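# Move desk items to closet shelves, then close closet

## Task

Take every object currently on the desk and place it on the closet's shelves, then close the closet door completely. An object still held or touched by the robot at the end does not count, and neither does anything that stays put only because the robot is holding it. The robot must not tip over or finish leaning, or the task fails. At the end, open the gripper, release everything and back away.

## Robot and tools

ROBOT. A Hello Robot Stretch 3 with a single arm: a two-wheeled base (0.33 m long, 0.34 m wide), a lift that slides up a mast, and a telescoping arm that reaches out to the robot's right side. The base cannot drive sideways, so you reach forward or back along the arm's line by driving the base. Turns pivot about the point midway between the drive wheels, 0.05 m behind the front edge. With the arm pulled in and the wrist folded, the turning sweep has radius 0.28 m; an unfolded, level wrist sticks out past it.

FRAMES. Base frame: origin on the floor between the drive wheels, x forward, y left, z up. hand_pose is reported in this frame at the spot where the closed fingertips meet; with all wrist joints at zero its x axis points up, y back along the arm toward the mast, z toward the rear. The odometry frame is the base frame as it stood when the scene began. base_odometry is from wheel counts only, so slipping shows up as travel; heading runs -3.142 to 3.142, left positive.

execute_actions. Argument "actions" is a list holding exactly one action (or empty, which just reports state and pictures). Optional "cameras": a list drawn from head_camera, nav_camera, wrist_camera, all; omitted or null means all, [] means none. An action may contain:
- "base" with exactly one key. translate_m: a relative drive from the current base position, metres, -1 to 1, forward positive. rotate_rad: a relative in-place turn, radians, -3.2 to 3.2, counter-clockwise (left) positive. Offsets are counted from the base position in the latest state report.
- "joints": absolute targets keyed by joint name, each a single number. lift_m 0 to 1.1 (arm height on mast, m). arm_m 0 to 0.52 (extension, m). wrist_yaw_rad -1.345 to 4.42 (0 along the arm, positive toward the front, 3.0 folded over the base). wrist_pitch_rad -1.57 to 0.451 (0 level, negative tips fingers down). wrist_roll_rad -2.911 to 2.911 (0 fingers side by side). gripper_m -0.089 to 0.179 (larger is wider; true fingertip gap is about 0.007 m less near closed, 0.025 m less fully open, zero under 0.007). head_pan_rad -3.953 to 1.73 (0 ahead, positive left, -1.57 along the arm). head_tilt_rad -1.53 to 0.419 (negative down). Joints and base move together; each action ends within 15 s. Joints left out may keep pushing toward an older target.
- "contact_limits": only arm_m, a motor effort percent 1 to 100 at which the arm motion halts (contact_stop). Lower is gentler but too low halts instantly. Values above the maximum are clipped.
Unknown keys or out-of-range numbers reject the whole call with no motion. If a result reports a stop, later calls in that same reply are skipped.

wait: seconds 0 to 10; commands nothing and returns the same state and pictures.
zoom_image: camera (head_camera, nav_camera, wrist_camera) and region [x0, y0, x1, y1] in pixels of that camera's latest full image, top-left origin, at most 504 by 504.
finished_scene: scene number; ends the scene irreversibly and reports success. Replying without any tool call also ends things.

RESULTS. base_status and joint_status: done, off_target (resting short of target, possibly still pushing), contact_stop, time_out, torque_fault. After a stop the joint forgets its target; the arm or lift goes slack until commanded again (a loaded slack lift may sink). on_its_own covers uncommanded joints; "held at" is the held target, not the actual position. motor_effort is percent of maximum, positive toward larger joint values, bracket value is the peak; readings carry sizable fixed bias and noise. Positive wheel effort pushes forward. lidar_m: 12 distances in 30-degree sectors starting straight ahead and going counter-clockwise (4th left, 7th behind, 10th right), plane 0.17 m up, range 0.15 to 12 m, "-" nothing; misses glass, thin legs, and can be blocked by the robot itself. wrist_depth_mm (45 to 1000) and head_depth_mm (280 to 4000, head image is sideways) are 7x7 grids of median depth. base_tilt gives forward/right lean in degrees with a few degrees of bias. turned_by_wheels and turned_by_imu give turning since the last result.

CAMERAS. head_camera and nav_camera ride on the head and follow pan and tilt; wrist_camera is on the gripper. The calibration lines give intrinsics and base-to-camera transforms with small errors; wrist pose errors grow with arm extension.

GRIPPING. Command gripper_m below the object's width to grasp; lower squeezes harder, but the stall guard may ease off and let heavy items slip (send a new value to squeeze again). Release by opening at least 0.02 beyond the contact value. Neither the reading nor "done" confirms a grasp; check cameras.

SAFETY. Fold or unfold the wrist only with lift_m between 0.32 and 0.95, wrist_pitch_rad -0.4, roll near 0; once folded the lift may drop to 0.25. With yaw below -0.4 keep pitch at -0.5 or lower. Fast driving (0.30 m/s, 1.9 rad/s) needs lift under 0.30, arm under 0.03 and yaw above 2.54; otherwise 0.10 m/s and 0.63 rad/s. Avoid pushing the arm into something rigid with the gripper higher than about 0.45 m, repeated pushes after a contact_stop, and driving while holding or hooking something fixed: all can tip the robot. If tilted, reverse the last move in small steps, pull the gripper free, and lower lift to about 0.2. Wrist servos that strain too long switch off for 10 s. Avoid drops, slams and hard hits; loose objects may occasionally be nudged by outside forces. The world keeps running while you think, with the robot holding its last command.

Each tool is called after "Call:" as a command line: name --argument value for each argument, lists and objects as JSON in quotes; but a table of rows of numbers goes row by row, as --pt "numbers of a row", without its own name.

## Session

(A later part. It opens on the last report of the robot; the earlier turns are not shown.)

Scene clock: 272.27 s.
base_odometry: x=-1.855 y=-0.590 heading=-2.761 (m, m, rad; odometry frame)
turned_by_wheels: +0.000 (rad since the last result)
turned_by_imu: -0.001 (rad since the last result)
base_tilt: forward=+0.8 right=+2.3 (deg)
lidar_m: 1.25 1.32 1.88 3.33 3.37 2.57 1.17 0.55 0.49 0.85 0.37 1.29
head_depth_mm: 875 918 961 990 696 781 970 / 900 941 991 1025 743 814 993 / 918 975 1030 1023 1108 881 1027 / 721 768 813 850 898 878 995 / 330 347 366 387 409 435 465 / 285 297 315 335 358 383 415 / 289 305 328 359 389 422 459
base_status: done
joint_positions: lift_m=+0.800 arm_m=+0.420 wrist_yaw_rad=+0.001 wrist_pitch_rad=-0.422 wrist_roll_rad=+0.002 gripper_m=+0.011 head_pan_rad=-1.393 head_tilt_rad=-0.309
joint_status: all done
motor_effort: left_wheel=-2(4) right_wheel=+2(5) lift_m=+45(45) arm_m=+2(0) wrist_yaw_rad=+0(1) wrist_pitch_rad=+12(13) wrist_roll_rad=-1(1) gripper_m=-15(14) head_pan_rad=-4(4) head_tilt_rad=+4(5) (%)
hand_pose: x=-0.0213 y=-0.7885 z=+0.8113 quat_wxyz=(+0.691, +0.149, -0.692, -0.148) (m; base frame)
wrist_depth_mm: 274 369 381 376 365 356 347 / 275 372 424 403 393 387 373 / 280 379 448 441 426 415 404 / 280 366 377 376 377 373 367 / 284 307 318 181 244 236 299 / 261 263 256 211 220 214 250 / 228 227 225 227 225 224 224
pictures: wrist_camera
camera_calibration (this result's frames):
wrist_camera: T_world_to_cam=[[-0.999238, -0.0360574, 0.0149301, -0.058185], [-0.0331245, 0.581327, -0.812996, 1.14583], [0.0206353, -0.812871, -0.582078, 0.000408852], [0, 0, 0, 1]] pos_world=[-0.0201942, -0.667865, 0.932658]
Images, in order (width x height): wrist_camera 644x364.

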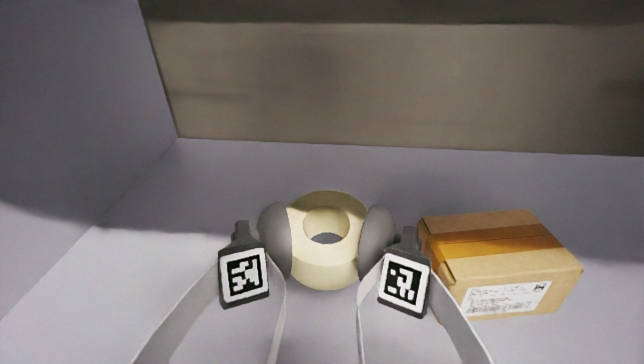

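Call:
execute_actions --actions '[{"base":{"translate_m":0.04},"joints":{"lift_m":0.735}}]' --cameras '[]'

Call:
execute_actions --actions '[{"joints":{"gripper_m":0.08}}]' --cameras '["wrist_camera"]'

Call:
execute_actions --actions '[{"joints":{"lift_m":0.79,"arm_m":0.0}}]' --cameras '["wrist_camera"]'

Scene clock: 274.37 s.
base_odometry: x=-1.892 y=-0.605 heading=-2.761 (m, m, rad; odometry frame)
turned_by_wheels: +0.000 (rad since the last result)
turned_by_imu: +0.000 (rad since the last result)
base_tilt: forward=+0.9 right=+2.3 (deg)
lidar_m: 1.21 1.28 1.82 3.33 3.43 2.62 1.18 0.55 0.52 0.40 0.35 1.24
head_depth_mm: 874 919 969 991 1063 - 991 / 899 948 1001 1025 1060 1008 995 / 892 954 1008 969 1098 879 1023 / 324 343 368 398 430 472 519 / - 289 305 325 347 372 402 / 286 298 317 342 371 400 437 / 303 321 342 365 394 425 463
base_status: done
joint_positions: lift_m=+0.735 arm_m=+0.420 wrist_yaw_rad=+0.001 wrist_pitch_rad=-0.422 wrist_roll_rad=+0.002 gripper_m=+0.011 head_pan_rad=-1.393 head_tilt_rad=-0.309
joint_status: all done
motor_effort: left_wheel=-1(4) right_wheel=+2(6) lift_m=+26(39) arm_m=+2(2) wrist_yaw_rad=-1(1) wrist_pitch_rad=+13(13) wrist_roll_rad=-1(1) gripper_m=-13(15) head_pan_rad=-4(4) head_tilt_rad=+6(6) (%)
hand_pose: x=-0.0213 y=-0.7885 z=+0.7470 quat_wxyz=(+0.691, +0.149, -0.692, -0.148) (m; base frame)
wrist_depth_mm: 231 306 386 379 365 356 350 / 231 312 411 409 390 387 379 / 231 305 341 339 339 335 334 / 236 267 266 268 264 208 177 / 219 220 227 180 222 201 185 / 186 185 181 174 183 185 182 / 161 162 160 160 160 160 159
pictures: none
No camera images: the call's "cameras" was empty. Leave "cameras" out to get every camera's image.

Scene clock: 275.57 s.
base_odometry: x=-1.892 y=-0.605 heading=-2.761 (m, m, rad; odometry frame)
turned_by_wheels: +0.000 (rad since the last result)
turned_by_imu: +0.000 (rad since the last result)
base_tilt: forward=+0.8 right=+2.3 (deg)
lidar_m: 1.21 1.28 1.82 3.33 3.44 2.62 1.19 0.55 0.52 0.40 0.35 1.25
head_depth_mm: 874 920 963 992 1065 - 996 / 900 946 998 1021 1053 1005 995 / 894 952 1004 975 1099 877 1025 / 324 343 369 397 431 472 520 / - 289 305 324 348 372 403 / 286 298 317 342 371 401 437 / 303 321 342 366 393 425 463
base_status: not commanded
joint_positions: lift_m=+0.735 arm_m=+0.420 wrist_yaw_rad=+0.001 wrist_pitch_rad=-0.422 wrist_roll_rad=+0.002 gripper_m=+0.080 head_pan_rad=-1.393 head_tilt_rad=-0.309
joint_status: all done
motor_effort: left_wheel=-1(1) right_wheel=+2(2) lift_m=+26(26) arm_m=+2(2) wrist_yaw_rad=-1(0) wrist_pitch_rad=+13(13) wrist_roll_rad=-1(1) gripper_m=-1(80) head_pan_rad=-4(5) head_tilt_rad=+5(6) (%)
hand_pose: x=-0.0213 y=-0.7886 z=+0.7472 quat_wxyz=(+0.691, +0.148, -0.692, -0.148) (m; base frame)
wrist_depth_mm: 230 308 389 370 366 359 345 / 235 314 413 407 393 389 376 / 235 310 341 340 339 333 333 / 235 270 265 264 264 207 178 / 219 220 229 190 224 203 182 / 187 186 179 165 183 185 183 / 162 162 160 160 160 159 159
pictures: wrist_camera
camera_calibration (this result's frames):
wrist_camera: T_world_to_cam=[[-0.999238, -0.0360443, 0.0149579, -0.0572418], [-0.033123, 0.580677, -0.81346, 1.09358], [0.0206349, -0.813336, -0.581428, -0.0378555], [0, 0, 0, 1]] pos_world=[-0.0201943, -0.667871, 0.868432]
Images, in order (width x height): wrist_camera 644x364.

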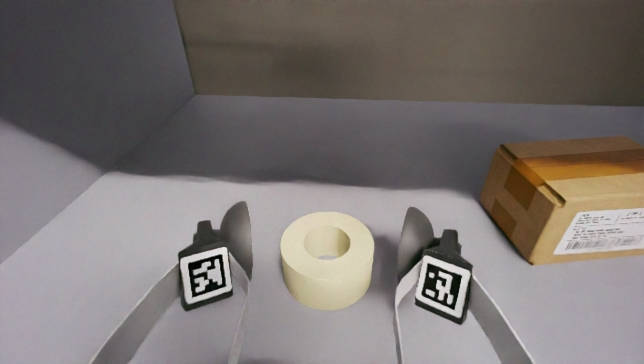

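Scene clock: 279.83 s.
base_odometry: x=-1.892 y=-0.605 heading=-2.761 (m, m, rad; odometry frame)
turned_by_wheels: +0.000 (rad since the last result)
turned_by_imu: +0.000 (rad since the last result)
base_tilt: forward=+0.9 right=+2.4 (deg)
lidar_m: 1.21 1.28 1.82 3.32 3.44 2.62 1.18 0.55 0.52 0.40 0.35 1.24
head_depth_mm: 878 918 965 994 1063 849 972 / 901 947 993 1024 1059 852 994 / 902 955 1014 971 1099 879 1019 / 324 343 368 397 431 471 520 / - 289 306 325 348 372 403 / 286 299 318 344 372 401 438 / 303 322 342 366 394 426 464
base_status: not commanded
joint_positions: lift_m=+0.790 arm_m=+0.002 wrist_yaw_rad=+0.001 wrist_pitch_rad=-0.420 wrist_roll_rad=+0.002 gripper_m=+0.080 head_pan_rad=-1.393 head_tilt_rad=-0.309
joint_status: all done
joint sent to its limit — the command would take arm_m past its lower limit, so that joint was sent only as far as its limit.
motor_effort: left_wheel=-1(1) right_wheel=+2(3) lift_m=+44(50) arm_m=-2(1) wrist_yaw_rad=-1(1) wrist_pitch_rad=+12(12) wrist_roll_rad=-1(1) gripper_m=+1(0) head_pan_rad=-4(4) head_tilt_rad=+4(5) (%)
hand_pose: x=-0.0213 y=-0.3715 z=+0.8018 quat_wxyz=(+0.691, +0.148, -0.692, -0.148) (m; base frame)
wrist_depth_mm: 152 345 576 755 726 725 696 / 153 203 557 638 559 633 560 / 155 204 496 494 488 457 459 / 157 207 616 874 864 861 845 / 159 210 668 721 743 721 710 / 162 201 725 - - 622 622 / 170 232 384 940 902 914 923
pictures: wrist_camera
camera_calibration (this result's frames):
wrist_camera: T_world_to_cam=[[-0.999238, -0.0360252, 0.0150051, -0.0430518], [-0.0331225, 0.579579, -0.814243, 0.895984], [0.0206366, -0.814119, -0.580331, 0.33205], [0, 0, 0, 1]] pos_world=[-0.0201942, -0.250516, 0.922893]
Images, in order (width x height): wrist_camera 644x364.

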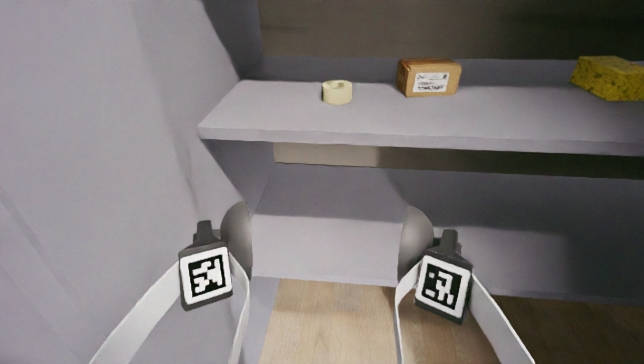

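Call:
execute_actions --actions '[{"joints":{"wrist_yaw_rad":-1.3,"wrist_pitch_rad":-0.5,"gripper_m":-0.04}}]' --cameras '[]'

Call:
execute_actions --actions '[{"base":{"translate_m":0.22},"joints":{"lift_m":0.93}}]' --cameras '[]'

Call:
execute_actions --actions '[{"base":{"rotate_rad":-1.57},"joints":{"head_pan_rad":-0.6,"head_tilt_rad":-0.4}}]' --cameras '[]'

Call:
execute_actions --actions '[{"joints":{"wrist_yaw_rad":1.57,"wrist_pitch_rad":0,"arm_m":0.5}}]' --cameras '["wrist_camera","nav_camera"]'

Scene clock: 281.80 s.
base_odometry: x=-1.892 y=-0.605 heading=-2.761 (m, m, rad; odometry frame)
turned_by_wheels: +0.000 (rad since the last result)
turned_by_imu: +0.000 (rad since the last result)
base_tilt: forward=+0.9 right=+2.3 (deg)
lidar_m: 1.21 1.28 1.82 3.35 3.45 2.62 1.18 0.55 0.52 0.40 0.35 1.24
head_depth_mm: 876 918 965 993 1057 851 961 / 897 946 997 1020 1061 848 994 / 894 960 1007 967 1095 879 1024 / 324 344 369 397 430 471 522 / - 289 305 325 347 373 403 / 286 299 318 344 372 401 439 / 303 322 344 367 394 425 464
base_status: not commanded
joint_positions: lift_m=+0.790 arm_m=+0.002 wrist_yaw_rad=-1.297 wrist_pitch_rad=-0.512 wrist_roll_rad=+0.002 gripper_m=-0.039 head_pan_rad=-1.393 head_tilt_rad=-0.309
joint_status: all done
motor_effort: left_wheel=-1(2) right_wheel=+2(3) lift_m=+44(45) arm_m=-2(2) wrist_yaw_rad=-2(4) wrist_pitch_rad=+7(11) wrist_roll_rad=-1(1) gripper_m=-18(91) head_pan_rad=-4(4) head_tilt_rad=+5(5) (%)
hand_pose: x=-0.2252 y=-0.2043 z=+0.7818 quat_wxyz=(+0.436, -0.271, -0.654, -0.556) (m; base frame)
wrist_depth_mm: 697 275 346 568 - - - / 489 311 366 621 - - - / 812 883 395 688 - - - / 767 756 408 764 - - - / 672 688 469 - - - - / 566 - 947 - - - - / 860 876 649 853 868 870 876
pictures: none
No camera images: the call's "cameras" was empty. Leave "cameras" out to get every camera's image.

Scene clock: 284.97 s.
base_odometry: x=-2.096 y=-0.687 heading=-2.761 (m, m, rad; odometry frame)
turned_by_wheels: +0.000 (rad since the last result)
turned_by_imu: -0.001 (rad since the last result)
base_tilt: forward=+0.8 right=+2.4 (deg)
lidar_m: 0.99 1.05 1.48 3.67 3.41 2.84 1.22 0.69 0.35 0.34 1.15 1.02
head_depth_mm: - - 288 304 322 342 361 / - 285 297 315 334 355 379 / - 291 307 326 346 370 396 / 291 304 322 341 364 390 415 / 990 1052 1115 1189 1275 1368 1427 / 1034 1093 1160 1245 1325 1430 1480 / 1061 1139 1200 1294 1378 1511 1473
base_status: done
joint_positions: lift_m=+0.930 arm_m=+0.002 wrist_yaw_rad=-1.297 wrist_pitch_rad=-0.513 wrist_roll_rad=+0.002 gripper_m=-0.039 head_pan_rad=-1.393 head_tilt_rad=-0.309
joint_status: all done
motor_effort: left_wheel=-1(2) right_wheel=+2(6) lift_m=+44(48) arm_m=-3(2) wrist_yaw_rad=-2(2) wrist_pitch_rad=+7(8) wrist_roll_rad=-1(1) gripper_m=-17(18) head_pan_rad=-4(4) head_tilt_rad=+4(5) (%)
hand_pose: x=-0.2250 y=-0.2042 z=+0.9217 quat_wxyz=(+0.436, -0.271, -0.654, -0.556) (m; base frame)
wrist_depth_mm: 782 - - 592 - - - / 795 790 845 668 - - - / 654 676 - 715 - - - / 524 937 - 795 - - - / 806 854 - - - - - / 728 731 - - - - - / 640 - - - - - -
pictures: none
No camera images: the call's "cameras" was empty. Leave "cameras" out to get every camera's image.

Scene clock: 288.40 s.
base_odometry: x=-2.096 y=-0.687 heading=+1.953 (m, m, rad; odometry frame)
turned_by_wheels: -1.570 (rad since the last result)
turned_by_imu: -1.563 (rad since the last result)
base_tilt: forward=+0.8 right=+2.3 (deg)
lidar_m: 0.34 1.15 1.02 0.99 1.05 1.49 3.68 3.39 2.85 1.22 0.69 0.35
head_depth_mm: 1217 1327 1410 1426 1131 779 864 / 1145 1230 1312 1327 1187 1302 1382 / 1082 1154 1249 1329 1126 1197 1385 / 1027 1087 1174 1008 1059 1148 1300 / 970 1028 1106 916 1005 1112 1267 / 931 979 1054 776 925 382 419 / - - 287 303 325 356 395
base_status: done
joint_positions: lift_m=+0.930 arm_m=+0.002 wrist_yaw_rad=-1.298 wrist_pitch_rad=-0.513 wrist_roll_rad=+0.002 gripper_m=-0.039 head_pan_rad=-0.607 head_tilt_rad=-0.395
joint_status: all done
motor_effort: left_wheel=+3(8) right_wheel=-1(5) lift_m=+45(44) arm_m=-3(3) wrist_yaw_rad=-2(2) wrist_pitch_rad=+7(8) wrist_roll_rad=-1(1) gripper_m=-18(18) head_pan_rad=+5(54) head_tilt_rad=-3(13) (%)
hand_pose: x=-0.2250 y=-0.2042 z=+0.9216 quat_wxyz=(+0.436, -0.271, -0.654, -0.556) (m; base frame)
wrist_depth_mm: - - - - - - - / - - - - - - - / - - - - - - - / - - - - - - - / - - - - - - - / - - - - - - - / - - - - - - -
pictures: none
No camera images: the call's "cameras" was empty. Leave "cameras" out to get every camera's image.

Scene clock: 293.23 s.
base_odometry: x=-2.096 y=-0.687 heading=+1.953 (m, m, rad; odometry frame)
turned_by_wheels: +0.000 (rad since the last result)
turned_by_imu: +0.000 (rad since the last result)
base_tilt: forward=+0.8 right=+2.3 (deg)
lidar_m: 0.34 1.15 1.02 0.99 1.05 1.49 3.68 3.40 2.85 1.22 0.69 0.35
head_depth_mm: 1220 1323 1421 1419 1129 775 859 / 1149 1237 1316 1334 1183 1298 1382 / 1084 1149 1251 1323 1115 1200 1381 / 1027 1091 1175 1010 1062 1151 1305 / 975 1029 1108 911 1007 1113 1267 / 923 977 1048 778 925 382 418 / - - 286 303 326 357 395
base_status: not commanded
joint_positions: lift_m=+0.930 arm_m=+0.500 wrist_yaw_rad=+1.568 wrist_pitch_rad=-0.023 wrist_roll_rad=+0.005 gripper_m=-0.039 head_pan_rad=-0.607 head_tilt_rad=-0.395
joint_status: all done
motor_effort: left_wheel=+3(4) right_wheel=-2(3) lift_m=+43(44) arm_m=+2(6) wrist_yaw_rad=+1(37) wrist_pitch_rad=+13(100) wrist_roll_rad=-3(82) gripper_m=-16(18) head_pan_rad=+5(5) head_tilt_rad=-2(1) (%)
hand_pose: x=+0.2342 y=-0.6454 z=+1.0384 quat_wxyz=(+0.506, +0.506, -0.496, +0.492) (m; base frame)
wrist_depth_mm: 685 793 726 284 275 269 268 / 690 921 951 294 282 279 271 / 685 896 871 303 295 285 281 / 675 902 - 312 305 296 288 / 685 903 927 - 314 304 297 / 698 744 757 - 323 314 310 / 700 943 975 353 340 327 319
pictures: nav_camera (sideways: a quarter turn counterclockwise sets it upright), wrist_camera
ARM HIT: the arm struck itself hard.
camera_calibration (this result's frames):
nav_camera: T_world_to_cam=[[0.28127, -0.2246, 0.932975, -1.16847], [-0.621166, -0.783678, -0.00139231, 0.0636919], [0.731465, -0.57914, -0.359939, 0.427458], [0, 0, 0, 1]] pos_world=[0.0555477, 0.035034, 1.2441]
wrist_camera: T_world_to_cam=[[0.0239228, -0.999404, 0.0248812, -0.672874], [-0.21988, -0.0295389, -0.97508, 1.07345], [0.975233, 0.0178557, -0.220456, 0.180684], [0, 0, 0, 1]] pos_world=[0.0759191, -0.643991, 1.10328]
Images, in order (width x height): nav_camera 672x504, wrist_camera 644x364.

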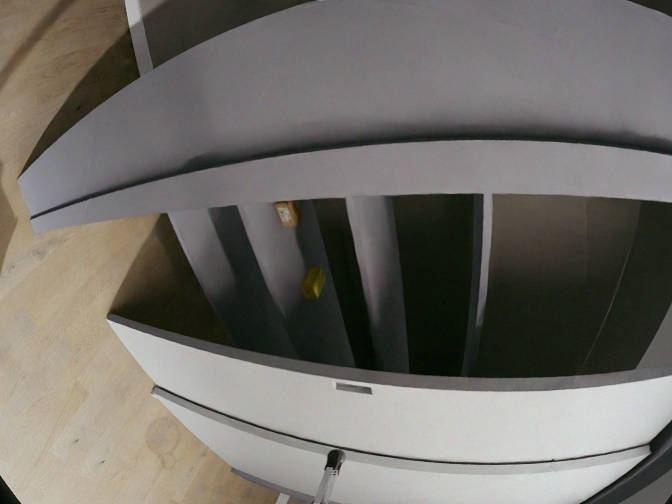

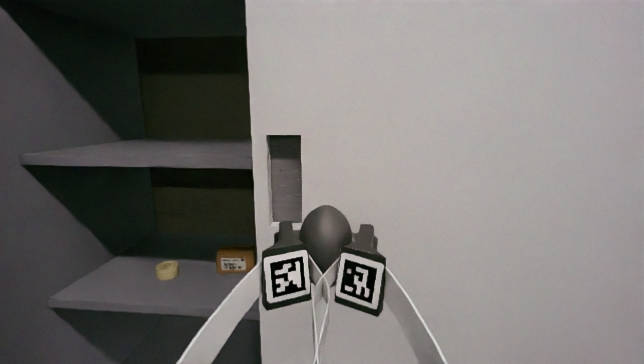

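Call:
execute_actions --actions '[{"joints":{"arm_m":0.465}}]' --cameras '[]'

Call:
execute_actions --actions '[{"base":{"translate_m":0.15}}]' --cameras '["wrist_camera"]'

Scene clock: 294.67 s.
base_odometry: x=-2.096 y=-0.687 heading=+1.953 (m, m, rad; odometry frame)
turned_by_wheels: +0.000 (rad since the last result)
turned_by_imu: +0.000 (rad since the last result)
base_tilt: forward=+0.8 right=+2.3 (deg)
lidar_m: 0.34 1.15 1.02 0.99 1.04 1.48 3.68 3.40 2.85 1.22 0.69 0.35
head_depth_mm: 1229 1332 1404 1411 1124 776 863 / 1147 1230 1315 1339 1186 1297 1385 / 1078 1149 1249 1320 1119 1204 1388 / 1026 1089 1172 1004 1060 1160 1309 / 975 1032 1105 913 1010 1105 1271 / 924 977 1052 775 923 382 419 / - - 287 302 325 357 396
base_status: not commanded
joint_positions: lift_m=+0.930 arm_m=+0.465 wrist_yaw_rad=+1.568 wrist_pitch_rad=-0.023 wrist_roll_rad=+0.005 gripper_m=-0.039 head_pan_rad=-0.607 head_tilt_rad=-0.395
joint_status: all done
motor_effort: left_wheel=+4(3) right_wheel=-1(1) lift_m=+43(43) arm_m=-2(6) wrist_yaw_rad=+2(1) wrist_pitch_rad=+13(13) wrist_roll_rad=-3(3) gripper_m=-19(18) head_pan_rad=+5(4) head_tilt_rad=-2(2) (%)
hand_pose: x=+0.2342 y=-0.6109 z=+1.0384 quat_wxyz=(+0.506, +0.506, -0.496, +0.492) (m; base frame)
wrist_depth_mm: 644 791 798 284 277 273 267 / 656 898 967 295 291 276 271 / 664 886 965 306 298 290 280 / 650 852 - 323 305 298 288 / 679 903 - - 316 305 297 / 669 755 768 - 325 319 310 / 672 889 964 356 340 325 319
pictures: none
No camera images: the call's "cameras" was empty. Leave "cameras" out to get every camera's image.

Scene clock: 297.50 s.
base_odometry: x=-2.152 y=-0.547 heading=+1.951 (m, m, rad; odometry frame)
turned_by_wheels: -0.001 (rad since the last result)
turned_by_imu: -0.005 (rad since the last result)
base_tilt: forward=+0.9 right=+2.4 (deg)
lidar_m: 0.20 0.21 1.01 0.98 1.04 1.47 3.83 3.56 2.85 0.89 0.62 0.20
head_depth_mm: 1049 1134 1238 934 1070 1158 1352 / 992 1058 1148 857 1036 1122 1272 / 932 996 1090 789 1060 892 1007 / 882 947 1027 786 1015 839 957 / - - - - - - - / - - - - - - - / - - - - - - -
base_status: done
joint_positions: lift_m=+0.930 arm_m=+0.465 wrist_yaw_rad=+1.583 wrist_pitch_rad=-0.026 wrist_roll_rad=+0.004 gripper_m=-0.039 head_pan_rad=-0.607 head_tilt_rad=-0.396
joint_status: not commanded
on_its_own: right_wheel is at rest, and its effort (+27) is outside its rest range (-18 to +18)
motor_effort: left_wheel=-17(23) right_wheel=+27(31) lift_m=+43(43) arm_m=-1(2) wrist_yaw_rad=-11(11) wrist_pitch_rad=+15(15) wrist_roll_rad=-2(3) gripper_m=-20(20) head_pan_rad=+4(5) head_tilt_rad=-1(2) (%)
hand_pose: x=+0.2341 y=-0.6070 z=+1.0377 quat_wxyz=(+0.503, +0.511, -0.491, +0.495) (m; base frame)
wrist_depth_mm: 648 778 723 154 147 146 142 / 635 822 827 158 153 150 145 / 640 825 836 163 158 153 149 / 578 548 457 179 165 159 154 / 631 904 886 - 170 165 160 / 639 739 687 - 174 170 166 / 572 571 547 189 182 176 170
pictures: wrist_camera
camera_calibration (this result's frames):
wrist_camera: T_world_to_cam=[[0.0387558, -0.99893, 0.0252505, -0.638047], [-0.222128, -0.0332497, -0.97445, 1.0715], [0.974247, 0.0321567, -0.223179, 0.191681], [0, 0, 0, 1]] pos_world=[0.0759945, -0.607901, 1.10302]
Images, in order (width x height): wrist_camera 644x364.

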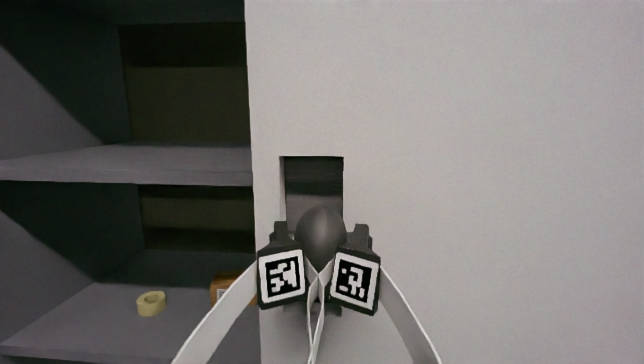

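Call:
execute_actions --actions '[{"joints":{"arm_m":0.0},"contact_limits":{"arm_m":27}}]' --cameras '["wrist_camera"]'

Scene clock: 302.43 s.
base_odometry: x=-2.152 y=-0.547 heading=+1.953 (m, m, rad; odometry frame)
turned_by_wheels: +0.001 (rad since the last result)
turned_by_imu: -0.003 (rad since the last result)
base_tilt: forward=+0.8 right=+2.3 (deg)
lidar_m: 0.20 0.21 1.02 0.98 1.03 1.46 3.83 3.53 2.86 0.89 0.38 0.20
head_depth_mm: 290 296 316 345 388 439 512 / 987 1051 1125 698 389 421 462 / 932 998 1090 787 1060 887 1012 / 888 936 1024 783 1009 818 - / - - - - - - - / - - - - - - - / - - - - - - -
base_status: not commanded
joint_positions: lift_m=+0.930 arm_m=+0.002 wrist_yaw_rad=+1.569 wrist_pitch_rad=-0.024 wrist_roll_rad=+0.004 gripper_m=-0.039 head_pan_rad=-0.607 head_tilt_rad=-0.396
joint_status: all done
joint sent to its limit — the command would take arm_m past its lower limit, so that joint was sent only as far as its limit.
motor_effort: left_wheel=+1(17) right_wheel=+0(28) lift_m=+43(43) arm_m=-2(10) wrist_yaw_rad=+1(83) wrist_pitch_rad=+14(16) wrist_roll_rad=-2(3) gripper_m=-19(26) head_pan_rad=+4(5) head_tilt_rad=-2(3) (%)
contact_limits: arm_m 27 (drawing in: default 17, maximum 27; extending or still: default 22, maximum 36)
hand_pose: x=+0.2342 y=-0.1479 z=+1.0383 quat_wxyz=(+0.506, +0.506, -0.495, +0.492) (m; base frame)
wrist_depth_mm: 105 103 114 712 777 729 167 / 109 106 118 779 802 788 166 / 120 110 120 807 799 782 169 / 132 114 121 463 562 561 183 / 137 118 122 - 877 815 189 / 142 123 122 - 718 664 195 / 148 128 141 541 565 550 191
pictures: wrist_camera
camera_calibration (this result's frames):
wrist_camera: T_world_to_cam=[[0.0247035, -0.99937, 0.0254985, -0.176433], [-0.220411, -0.0303235, -0.974936, 1.08788], [0.975094, 0.0184641, -0.221022, 0.172497], [0, 0, 0, 1]] pos_world=[0.0759383, -0.146519, 1.10323]
Images, in order (width x height): wrist_camera 644x364.

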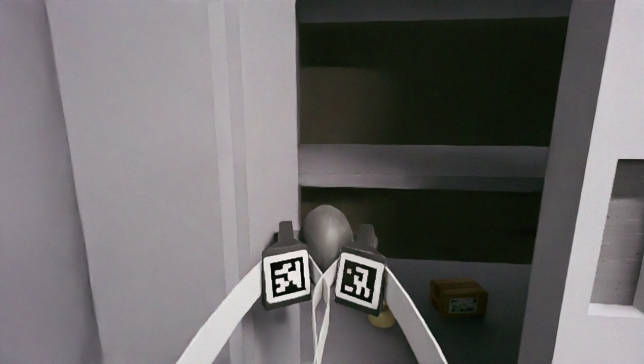

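Call:
execute_actions --actions '[{"base":{"translate_m":-0.04}}]' --cameras '[]'

Call:
execute_actions --actions '[{"joints":{"arm_m":0.17}}]' --cameras '["wrist_camera"]'

Scene clock: 304.07 s.
base_odometry: x=-2.137 y=-0.584 heading=+1.953 (m, m, rad; odometry frame)
turned_by_wheels: +0.000 (rad since the last result)
turned_by_imu: +0.000 (rad since the last result)
base_tilt: forward=+0.8 right=+2.2 (deg)
lidar_m: 0.23 0.26 1.01 0.99 1.04 1.46 3.78 3.76 2.85 1.01 0.42 0.23
head_depth_mm: 308 334 367 406 455 518 600 / 315 332 355 382 418 466 534 / 973 1039 1128 849 1015 851 520 / 918 979 1067 786 1062 855 - / 873 936 1016 778 1052 848 872 / - - - - - - - / - - - - - - -
base_status: done
joint_positions: lift_m=+0.930 arm_m=+0.002 wrist_yaw_rad=+1.569 wrist_pitch_rad=-0.024 wrist_roll_rad=+0.004 gripper_m=-0.039 head_pan_rad=-0.607 head_tilt_rad=-0.396
joint_status: not commanded
motor_effort: left_wheel=+1(4) right_wheel=+0(4) lift_m=+43(43) arm_m=-2(3) wrist_yaw_rad=+1(2) wrist_pitch_rad=+13(14) wrist_roll_rad=-2(2) gripper_m=-18(18) head_pan_rad=+4(4) head_tilt_rad=-2(2) (%)
hand_pose: x=+0.2342 y=-0.1479 z=+1.0383 quat_wxyz=(+0.506, +0.506, -0.495, +0.492) (m; base frame)
wrist_depth_mm: 159 143 140 736 775 705 193 / 164 147 144 817 806 785 200 / 171 153 149 848 838 817 205 / 176 170 155 555 557 475 214 / 183 178 160 - 889 254 225 / 192 184 165 - 693 255 227 / 198 191 172 570 566 252 231
pictures: none
No camera images: the call's "cameras" was empty. Leave "cameras" out to get every camera's image.

Scene clock: 306.53 s.
base_odometry: x=-2.137 y=-0.584 heading=+1.953 (m, m, rad; odometry frame)
turned_by_wheels: +0.000 (rad since the last result)
turned_by_imu: +0.000 (rad since the last result)
base_tilt: forward=+0.7 right=+2.2 (deg)
lidar_m: 0.23 0.26 1.01 0.99 1.04 1.47 3.79 3.76 2.86 1.01 0.42 0.24
head_depth_mm: 308 335 367 406 456 529 602 / 315 332 355 381 417 467 534 / 971 1040 1125 849 1015 854 532 / 922 982 1065 784 1062 886 978 / 878 933 1013 779 1056 847 894 / - - - - - - - / - - - - - - -
base_status: not commanded
joint_positions: lift_m=+0.930 arm_m=+0.170 wrist_yaw_rad=+1.569 wrist_pitch_rad=-0.024 wrist_roll_rad=+0.004 gripper_m=-0.039 head_pan_rad=-0.607 head_tilt_rad=-0.396
joint_status: all done
motor_effort: left_wheel=+1(1) right_wheel=+0(0) lift_m=+43(42) arm_m=+2(4) wrist_yaw_rad=+2(1) wrist_pitch_rad=+13(14) wrist_roll_rad=-2(2) gripper_m=-17(18) head_pan_rad=+4(4) head_tilt_rad=-1(1) (%)
hand_pose: x=+0.2342 y=-0.3152 z=+1.0383 quat_wxyz=(+0.506, +0.506, -0.495, +0.492) (m; base frame)
wrist_depth_mm: 236 456 702 200 196 191 186 / 235 459 788 206 201 198 193 / 235 473 725 213 208 202 197 / 236 463 679 230 214 211 205 / 238 471 816 - 223 216 210 / 238 471 679 - 231 224 218 / 240 469 592 249 238 231 225
pictures: wrist_camera
camera_calibration (this result's frames):
wrist_camera: T_world_to_cam=[[0.024703, -0.99937, 0.025499, -0.343689], [-0.220392, -0.0303234, -0.97494, 1.08281], [0.975099, 0.0184641, -0.221002, 0.175566], [0, 0, 0, 1]] pos_world=[0.0759376, -0.31388, 1.10324]
Images, in order (width x height): wrist_camera 644x364.

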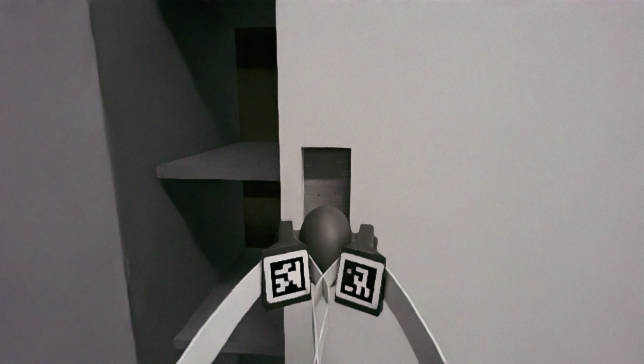

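Call:
execute_actions --actions '[{"base":{"translate_m":0.06}}]' --cameras '[]'

Call:
execute_actions --actions '[{"base":{"translate_m":0.012},"joints":{"arm_m":0.0},"contact_limits":{"arm_m":27}}]' --cameras '["wrist_camera"]'

Scene clock: 308.70 s.
base_odometry: x=-2.160 y=-0.529 heading=+1.952 (m, m, rad; odometry frame)
turned_by_wheels: -0.001 (rad since the last result)
turned_by_imu: -0.015 (rad since the last result)
base_tilt: forward=+0.8 right=+2.4 (deg)
lidar_m: 0.19 0.19 1.02 0.99 1.03 1.45 3.84 3.56 2.87 0.89 0.37 0.18
head_depth_mm: 999 292 306 331 366 426 486 / 979 1053 1128 731 385 408 448 / 921 993 1083 789 1064 856 981 / 887 946 1028 732 1013 820 951 / - - - - - - - / - - - - - - - / - - - - - - -
base_status: done
joint_positions: lift_m=+0.930 arm_m=+0.170 wrist_yaw_rad=+1.575 wrist_pitch_rad=-0.025 wrist_roll_rad=+0.004 gripper_m=-0.039 head_pan_rad=-0.607 head_tilt_rad=-0.396
joint_status: not commanded
on_its_own: right_wheel is at rest, and its effort (+21) is outside its rest range (-18 to +18)
motor_effort: left_wheel=-6(19) right_wheel=+21(24) lift_m=+42(42) arm_m=+1(2) wrist_yaw_rad=-3(5) wrist_pitch_rad=+14(15) wrist_roll_rad=-2(2) gripper_m=-19(20) head_pan_rad=+5(4) head_tilt_rad=-3(1) (%)
hand_pose: x=+0.2342 y=-0.3137 z=+1.0379 quat_wxyz=(+0.505, +0.508, -0.493, +0.494) (m; base frame)
wrist_depth_mm: 340 467 650 153 149 147 144 / 344 466 673 158 154 151 148 / 347 465 679 163 160 155 152 / 351 454 555 181 165 161 157 / 239 471 756 - 171 166 162 / 240 475 687 - 175 173 168 / 240 484 554 188 183 178 175
pictures: none
No camera images: the call's "cameras" was empty. Leave "cameras" out to get every camera's image.

Scene clock: 312.53 s.
base_odometry: x=-2.164 y=-0.518 heading=+1.951 (m, m, rad; odometry frame)
turned_by_wheels: -0.001 (rad since the last result)
turned_by_imu: -0.061 (rad since the last result)
base_tilt: forward=+0.8 right=+2.4 (deg)
lidar_m: 0.17 0.18 1.03 0.98 1.01 1.35 3.45 3.98 2.92 1.00 0.35 0.17
head_depth_mm: - - 300 332 376 430 507 / - - - 302 335 378 432 / - - - 286 303 335 386 / - - - - 287 306 350 / - - - - - - - / - - - - - - - / - - - - - - -
base_status: done
joint_positions: lift_m=+0.930 arm_m=+0.002 wrist_yaw_rad=+1.522 wrist_pitch_rad=-0.029 wrist_roll_rad=+0.004 gripper_m=-0.039 head_pan_rad=-0.607 head_tilt_rad=-0.397
joint_status: all done
joint sent to its limit — the command would take arm_m past its lower limit, so that joint was sent only as far as its limit.
on_its_own: wrist_yaw_rad is held at +1.522, not at your +1.570, by its stall guard, which is not easing now
motor_effort: left_wheel=+2(40) right_wheel=+17(29) lift_m=+42(42) arm_m=-2(9) wrist_yaw_rad=+1(81) wrist_pitch_rad=+17(18) wrist_roll_rad=-2(2) gripper_m=-19(27) head_pan_rad=+4(4) head_tilt_rad=-1(2) (%)
contact_limits: arm_m 27 (drawing in: default 17, maximum 27; extending or still: default 22, maximum 36)
hand_pose: x=+0.2338 y=-0.1599 z=+1.0369 quat_wxyz=(+0.519, +0.496, -0.506, +0.479) (m; base frame)
wrist_depth_mm: - 95 582 153 154 156 155 / 81 96 201 158 159 161 161 / 84 98 201 162 165 166 167 / 87 102 200 181 170 171 173 / 91 104 199 - 177 178 179 / 94 104 171 - 182 184 186 / 97 104 236 190 189 191 194
pictures: wrist_camera
camera_calibration (this result's frames):
wrist_camera: T_world_to_cam=[[-0.0221262, -0.999423, 0.0257685, -0.177771], [-0.226695, -0.020088, -0.973759, 1.08801], [0.973714, -0.0273871, -0.22612, 0.171162], [0, 0, 0, 1]] pos_world=[0.0760498, -0.151125, 1.10274]
Images, in order (width x height): wrist_camera 644x364.

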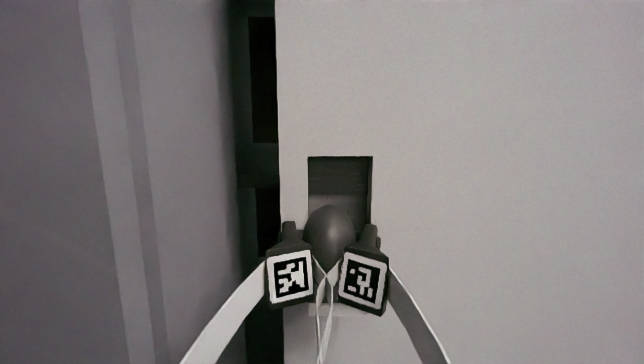

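Call:
execute_actions --actions '[{"joints":{"wrist_yaw_rad":1.8}}]' --cameras '["wrist_camera"]'

Scene clock: 315.07 s.
base_odometry: x=-2.164 y=-0.518 heading=+1.951 (m, m, rad; odometry frame)
turned_by_wheels: +0.000 (rad since the last result)
turned_by_imu: -0.138 (rad since the last result)
base_tilt: forward=+0.8 right=+2.3 (deg)
lidar_m: 0.15 0.15 1.09 0.99 0.99 1.21 2.38 3.58 3.07 2.78 0.38 0.15
head_depth_mm: 287 304 338 381 437 514 628 / - - 298 329 370 423 495 / - - - 294 320 359 411 / - - - - 290 312 345 / - - - - - 290 - / - - - - - - - / - - - - - - -
base_status: not commanded
joint_positions: lift_m=+0.930 arm_m=+0.002 wrist_yaw_rad=+1.763 wrist_pitch_rad=-0.029 wrist_roll_rad=+0.004 gripper_m=-0.039 head_pan_rad=-0.607 head_tilt_rad=-0.397
joint_status: wrist_yaw_rad off_target (ended at +1.763, target +1.800)
on_its_own: wrist_yaw_rad is held at +1.760, not at your +1.800, by its stall guard, which is not easing now
motor_effort: left_wheel=+1(34) right_wheel=+8(32) lift_m=+42(42) arm_m=-3(4) wrist_yaw_rad=-2(87) wrist_pitch_rad=+16(17) wrist_roll_rad=-2(2) gripper_m=-18(25) head_pan_rad=+4(4) head_tilt_rad=-1(2) (%)
hand_pose: x=+0.2294 y=-0.0987 z=+1.0371 quat_wxyz=(+0.457, +0.553, -0.442, +0.538) (m; base frame)
wrist_depth_mm: 84 83 103 151 150 147 144 / 87 86 104 156 154 151 148 / 90 89 105 162 158 158 153 / 94 92 105 179 165 161 158 / 97 96 109 - 170 167 164 / 101 99 109 - 177 172 169 / 105 103 123 187 184 179 175
pictures: wrist_camera
camera_calibration (this result's frames):
wrist_camera: T_world_to_cam=[[0.216946, -0.97584, 0.0258847, -0.169307], [-0.214842, -0.0735956, -0.973872, 1.0805], [0.952249, 0.205717, -0.225618, 0.204521], [0, 0, 0, 1]] pos_world=[0.0741134, -0.12777, 1.1028]
Images, in order (width x height): wrist_camera 644x364.

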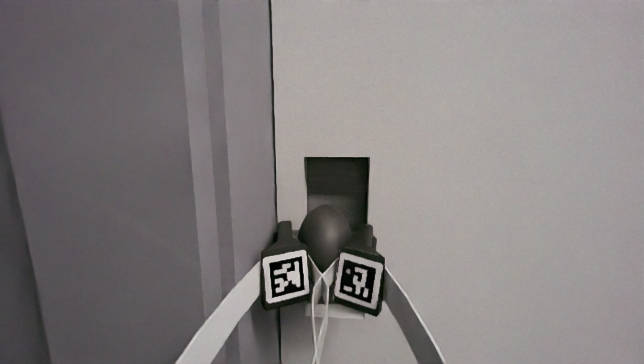

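Closed. Backing off.

Call:
execute_actions --actions '[{"base":{"translate_m":-0.3},"joints":{"wrist_yaw_rad":1.72,"head_pan_rad":-0.2,"head_tilt_rad":-0.3}}]' --cameras '["wrist_camera","nav_camera"]'

Scene clock: 319.43 s.
base_odometry: x=-2.053 y=-0.796 heading=+1.951 (m, m, rad; odometry frame)
turned_by_wheels: +0.000 (rad since the last result)
turned_by_imu: +0.000 (rad since the last result)
base_tilt: forward=+0.8 right=+2.3 (deg)
lidar_m: 0.45 0.45 1.04 0.94 0.94 1.15 2.25 3.33 3.14 2.83 0.89 0.56
head_depth_mm: 477 506 540 580 627 679 745 / 459 487 519 556 596 648 702 / 442 469 499 533 570 615 668 / 362 382 406 433 462 580 626 / 351 371 392 418 447 478 517 / 348 366 388 411 437 466 501 / 337 355 375 397 420 447 479
base_status: done
joint_positions: lift_m=+0.930 arm_m=+0.002 wrist_yaw_rad=+1.722 wrist_pitch_rad=-0.024 wrist_roll_rad=+0.004 gripper_m=-0.039 head_pan_rad=-0.207 head_tilt_rad=-0.310
joint_status: all done
motor_effort: left_wheel=+1(3) right_wheel=+0(4) lift_m=+42(42) arm_m=-2(3) wrist_yaw_rad=-2(5) wrist_pitch_rad=+14(17) wrist_roll_rad=-2(2) gripper_m=-17(18) head_pan_rad=+4(37) head_tilt_rad=+6(20) (%)
hand_pose: x=+0.2313 y=-0.1087 z=+1.0382 quat_wxyz=(+0.467, +0.543, -0.455, +0.530) (m; base frame)
wrist_depth_mm: - - 369 357 420 411 404 / - - 379 363 426 429 421 / - - 390 384 443 437 440 / - - 399 390 468 453 453 / - - 414 - 472 458 469 / - - 429 - 494 482 487 / - - 445 441 509 500 498
pictures: nav_camera (sideways: a quarter turn counterclockwise sets it upright), wrist_camera
camera_calibration (this result's frames):
nav_camera: T_world_to_cam=[[0.267383, -0.0807429, 0.960202, -1.20393], [-0.266709, -0.963753, -0.00677222, 0.0685342], [0.925944, -0.254284, -0.279226, 0.321228], [0, 0, 0, 1]] pos_world=[0.0427511, 0.050524, 1.24618]
wrist_camera: T_world_to_cam=[[0.177305, -0.983812, 0.0260007, -0.171383], [-0.21345, -0.0642322, -0.97484, 1.08295], [0.96073, 0.167295, -0.221384, 0.194504], [0, 0, 0, 1]] pos_world=[0.074678, -0.131587, 1.10322]
Images, in order (width x height): nav_camera 672x504, wrist_camera 644x364.

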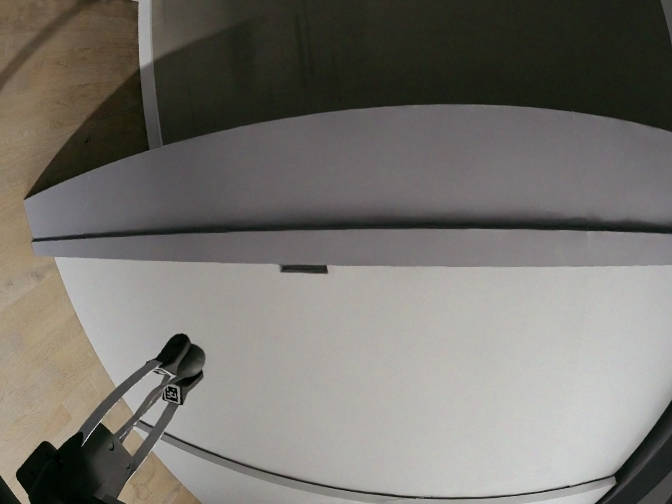

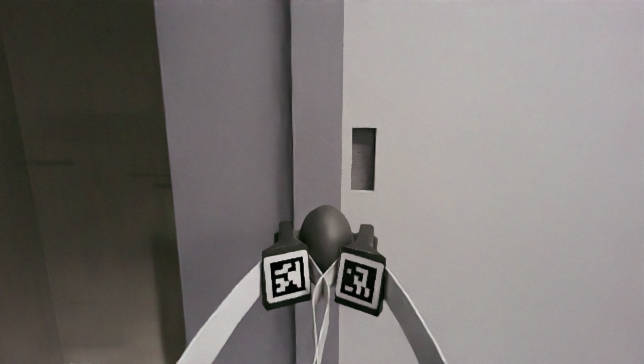

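Call:
finished_scene --scene 2

The scene is finished: the task was done.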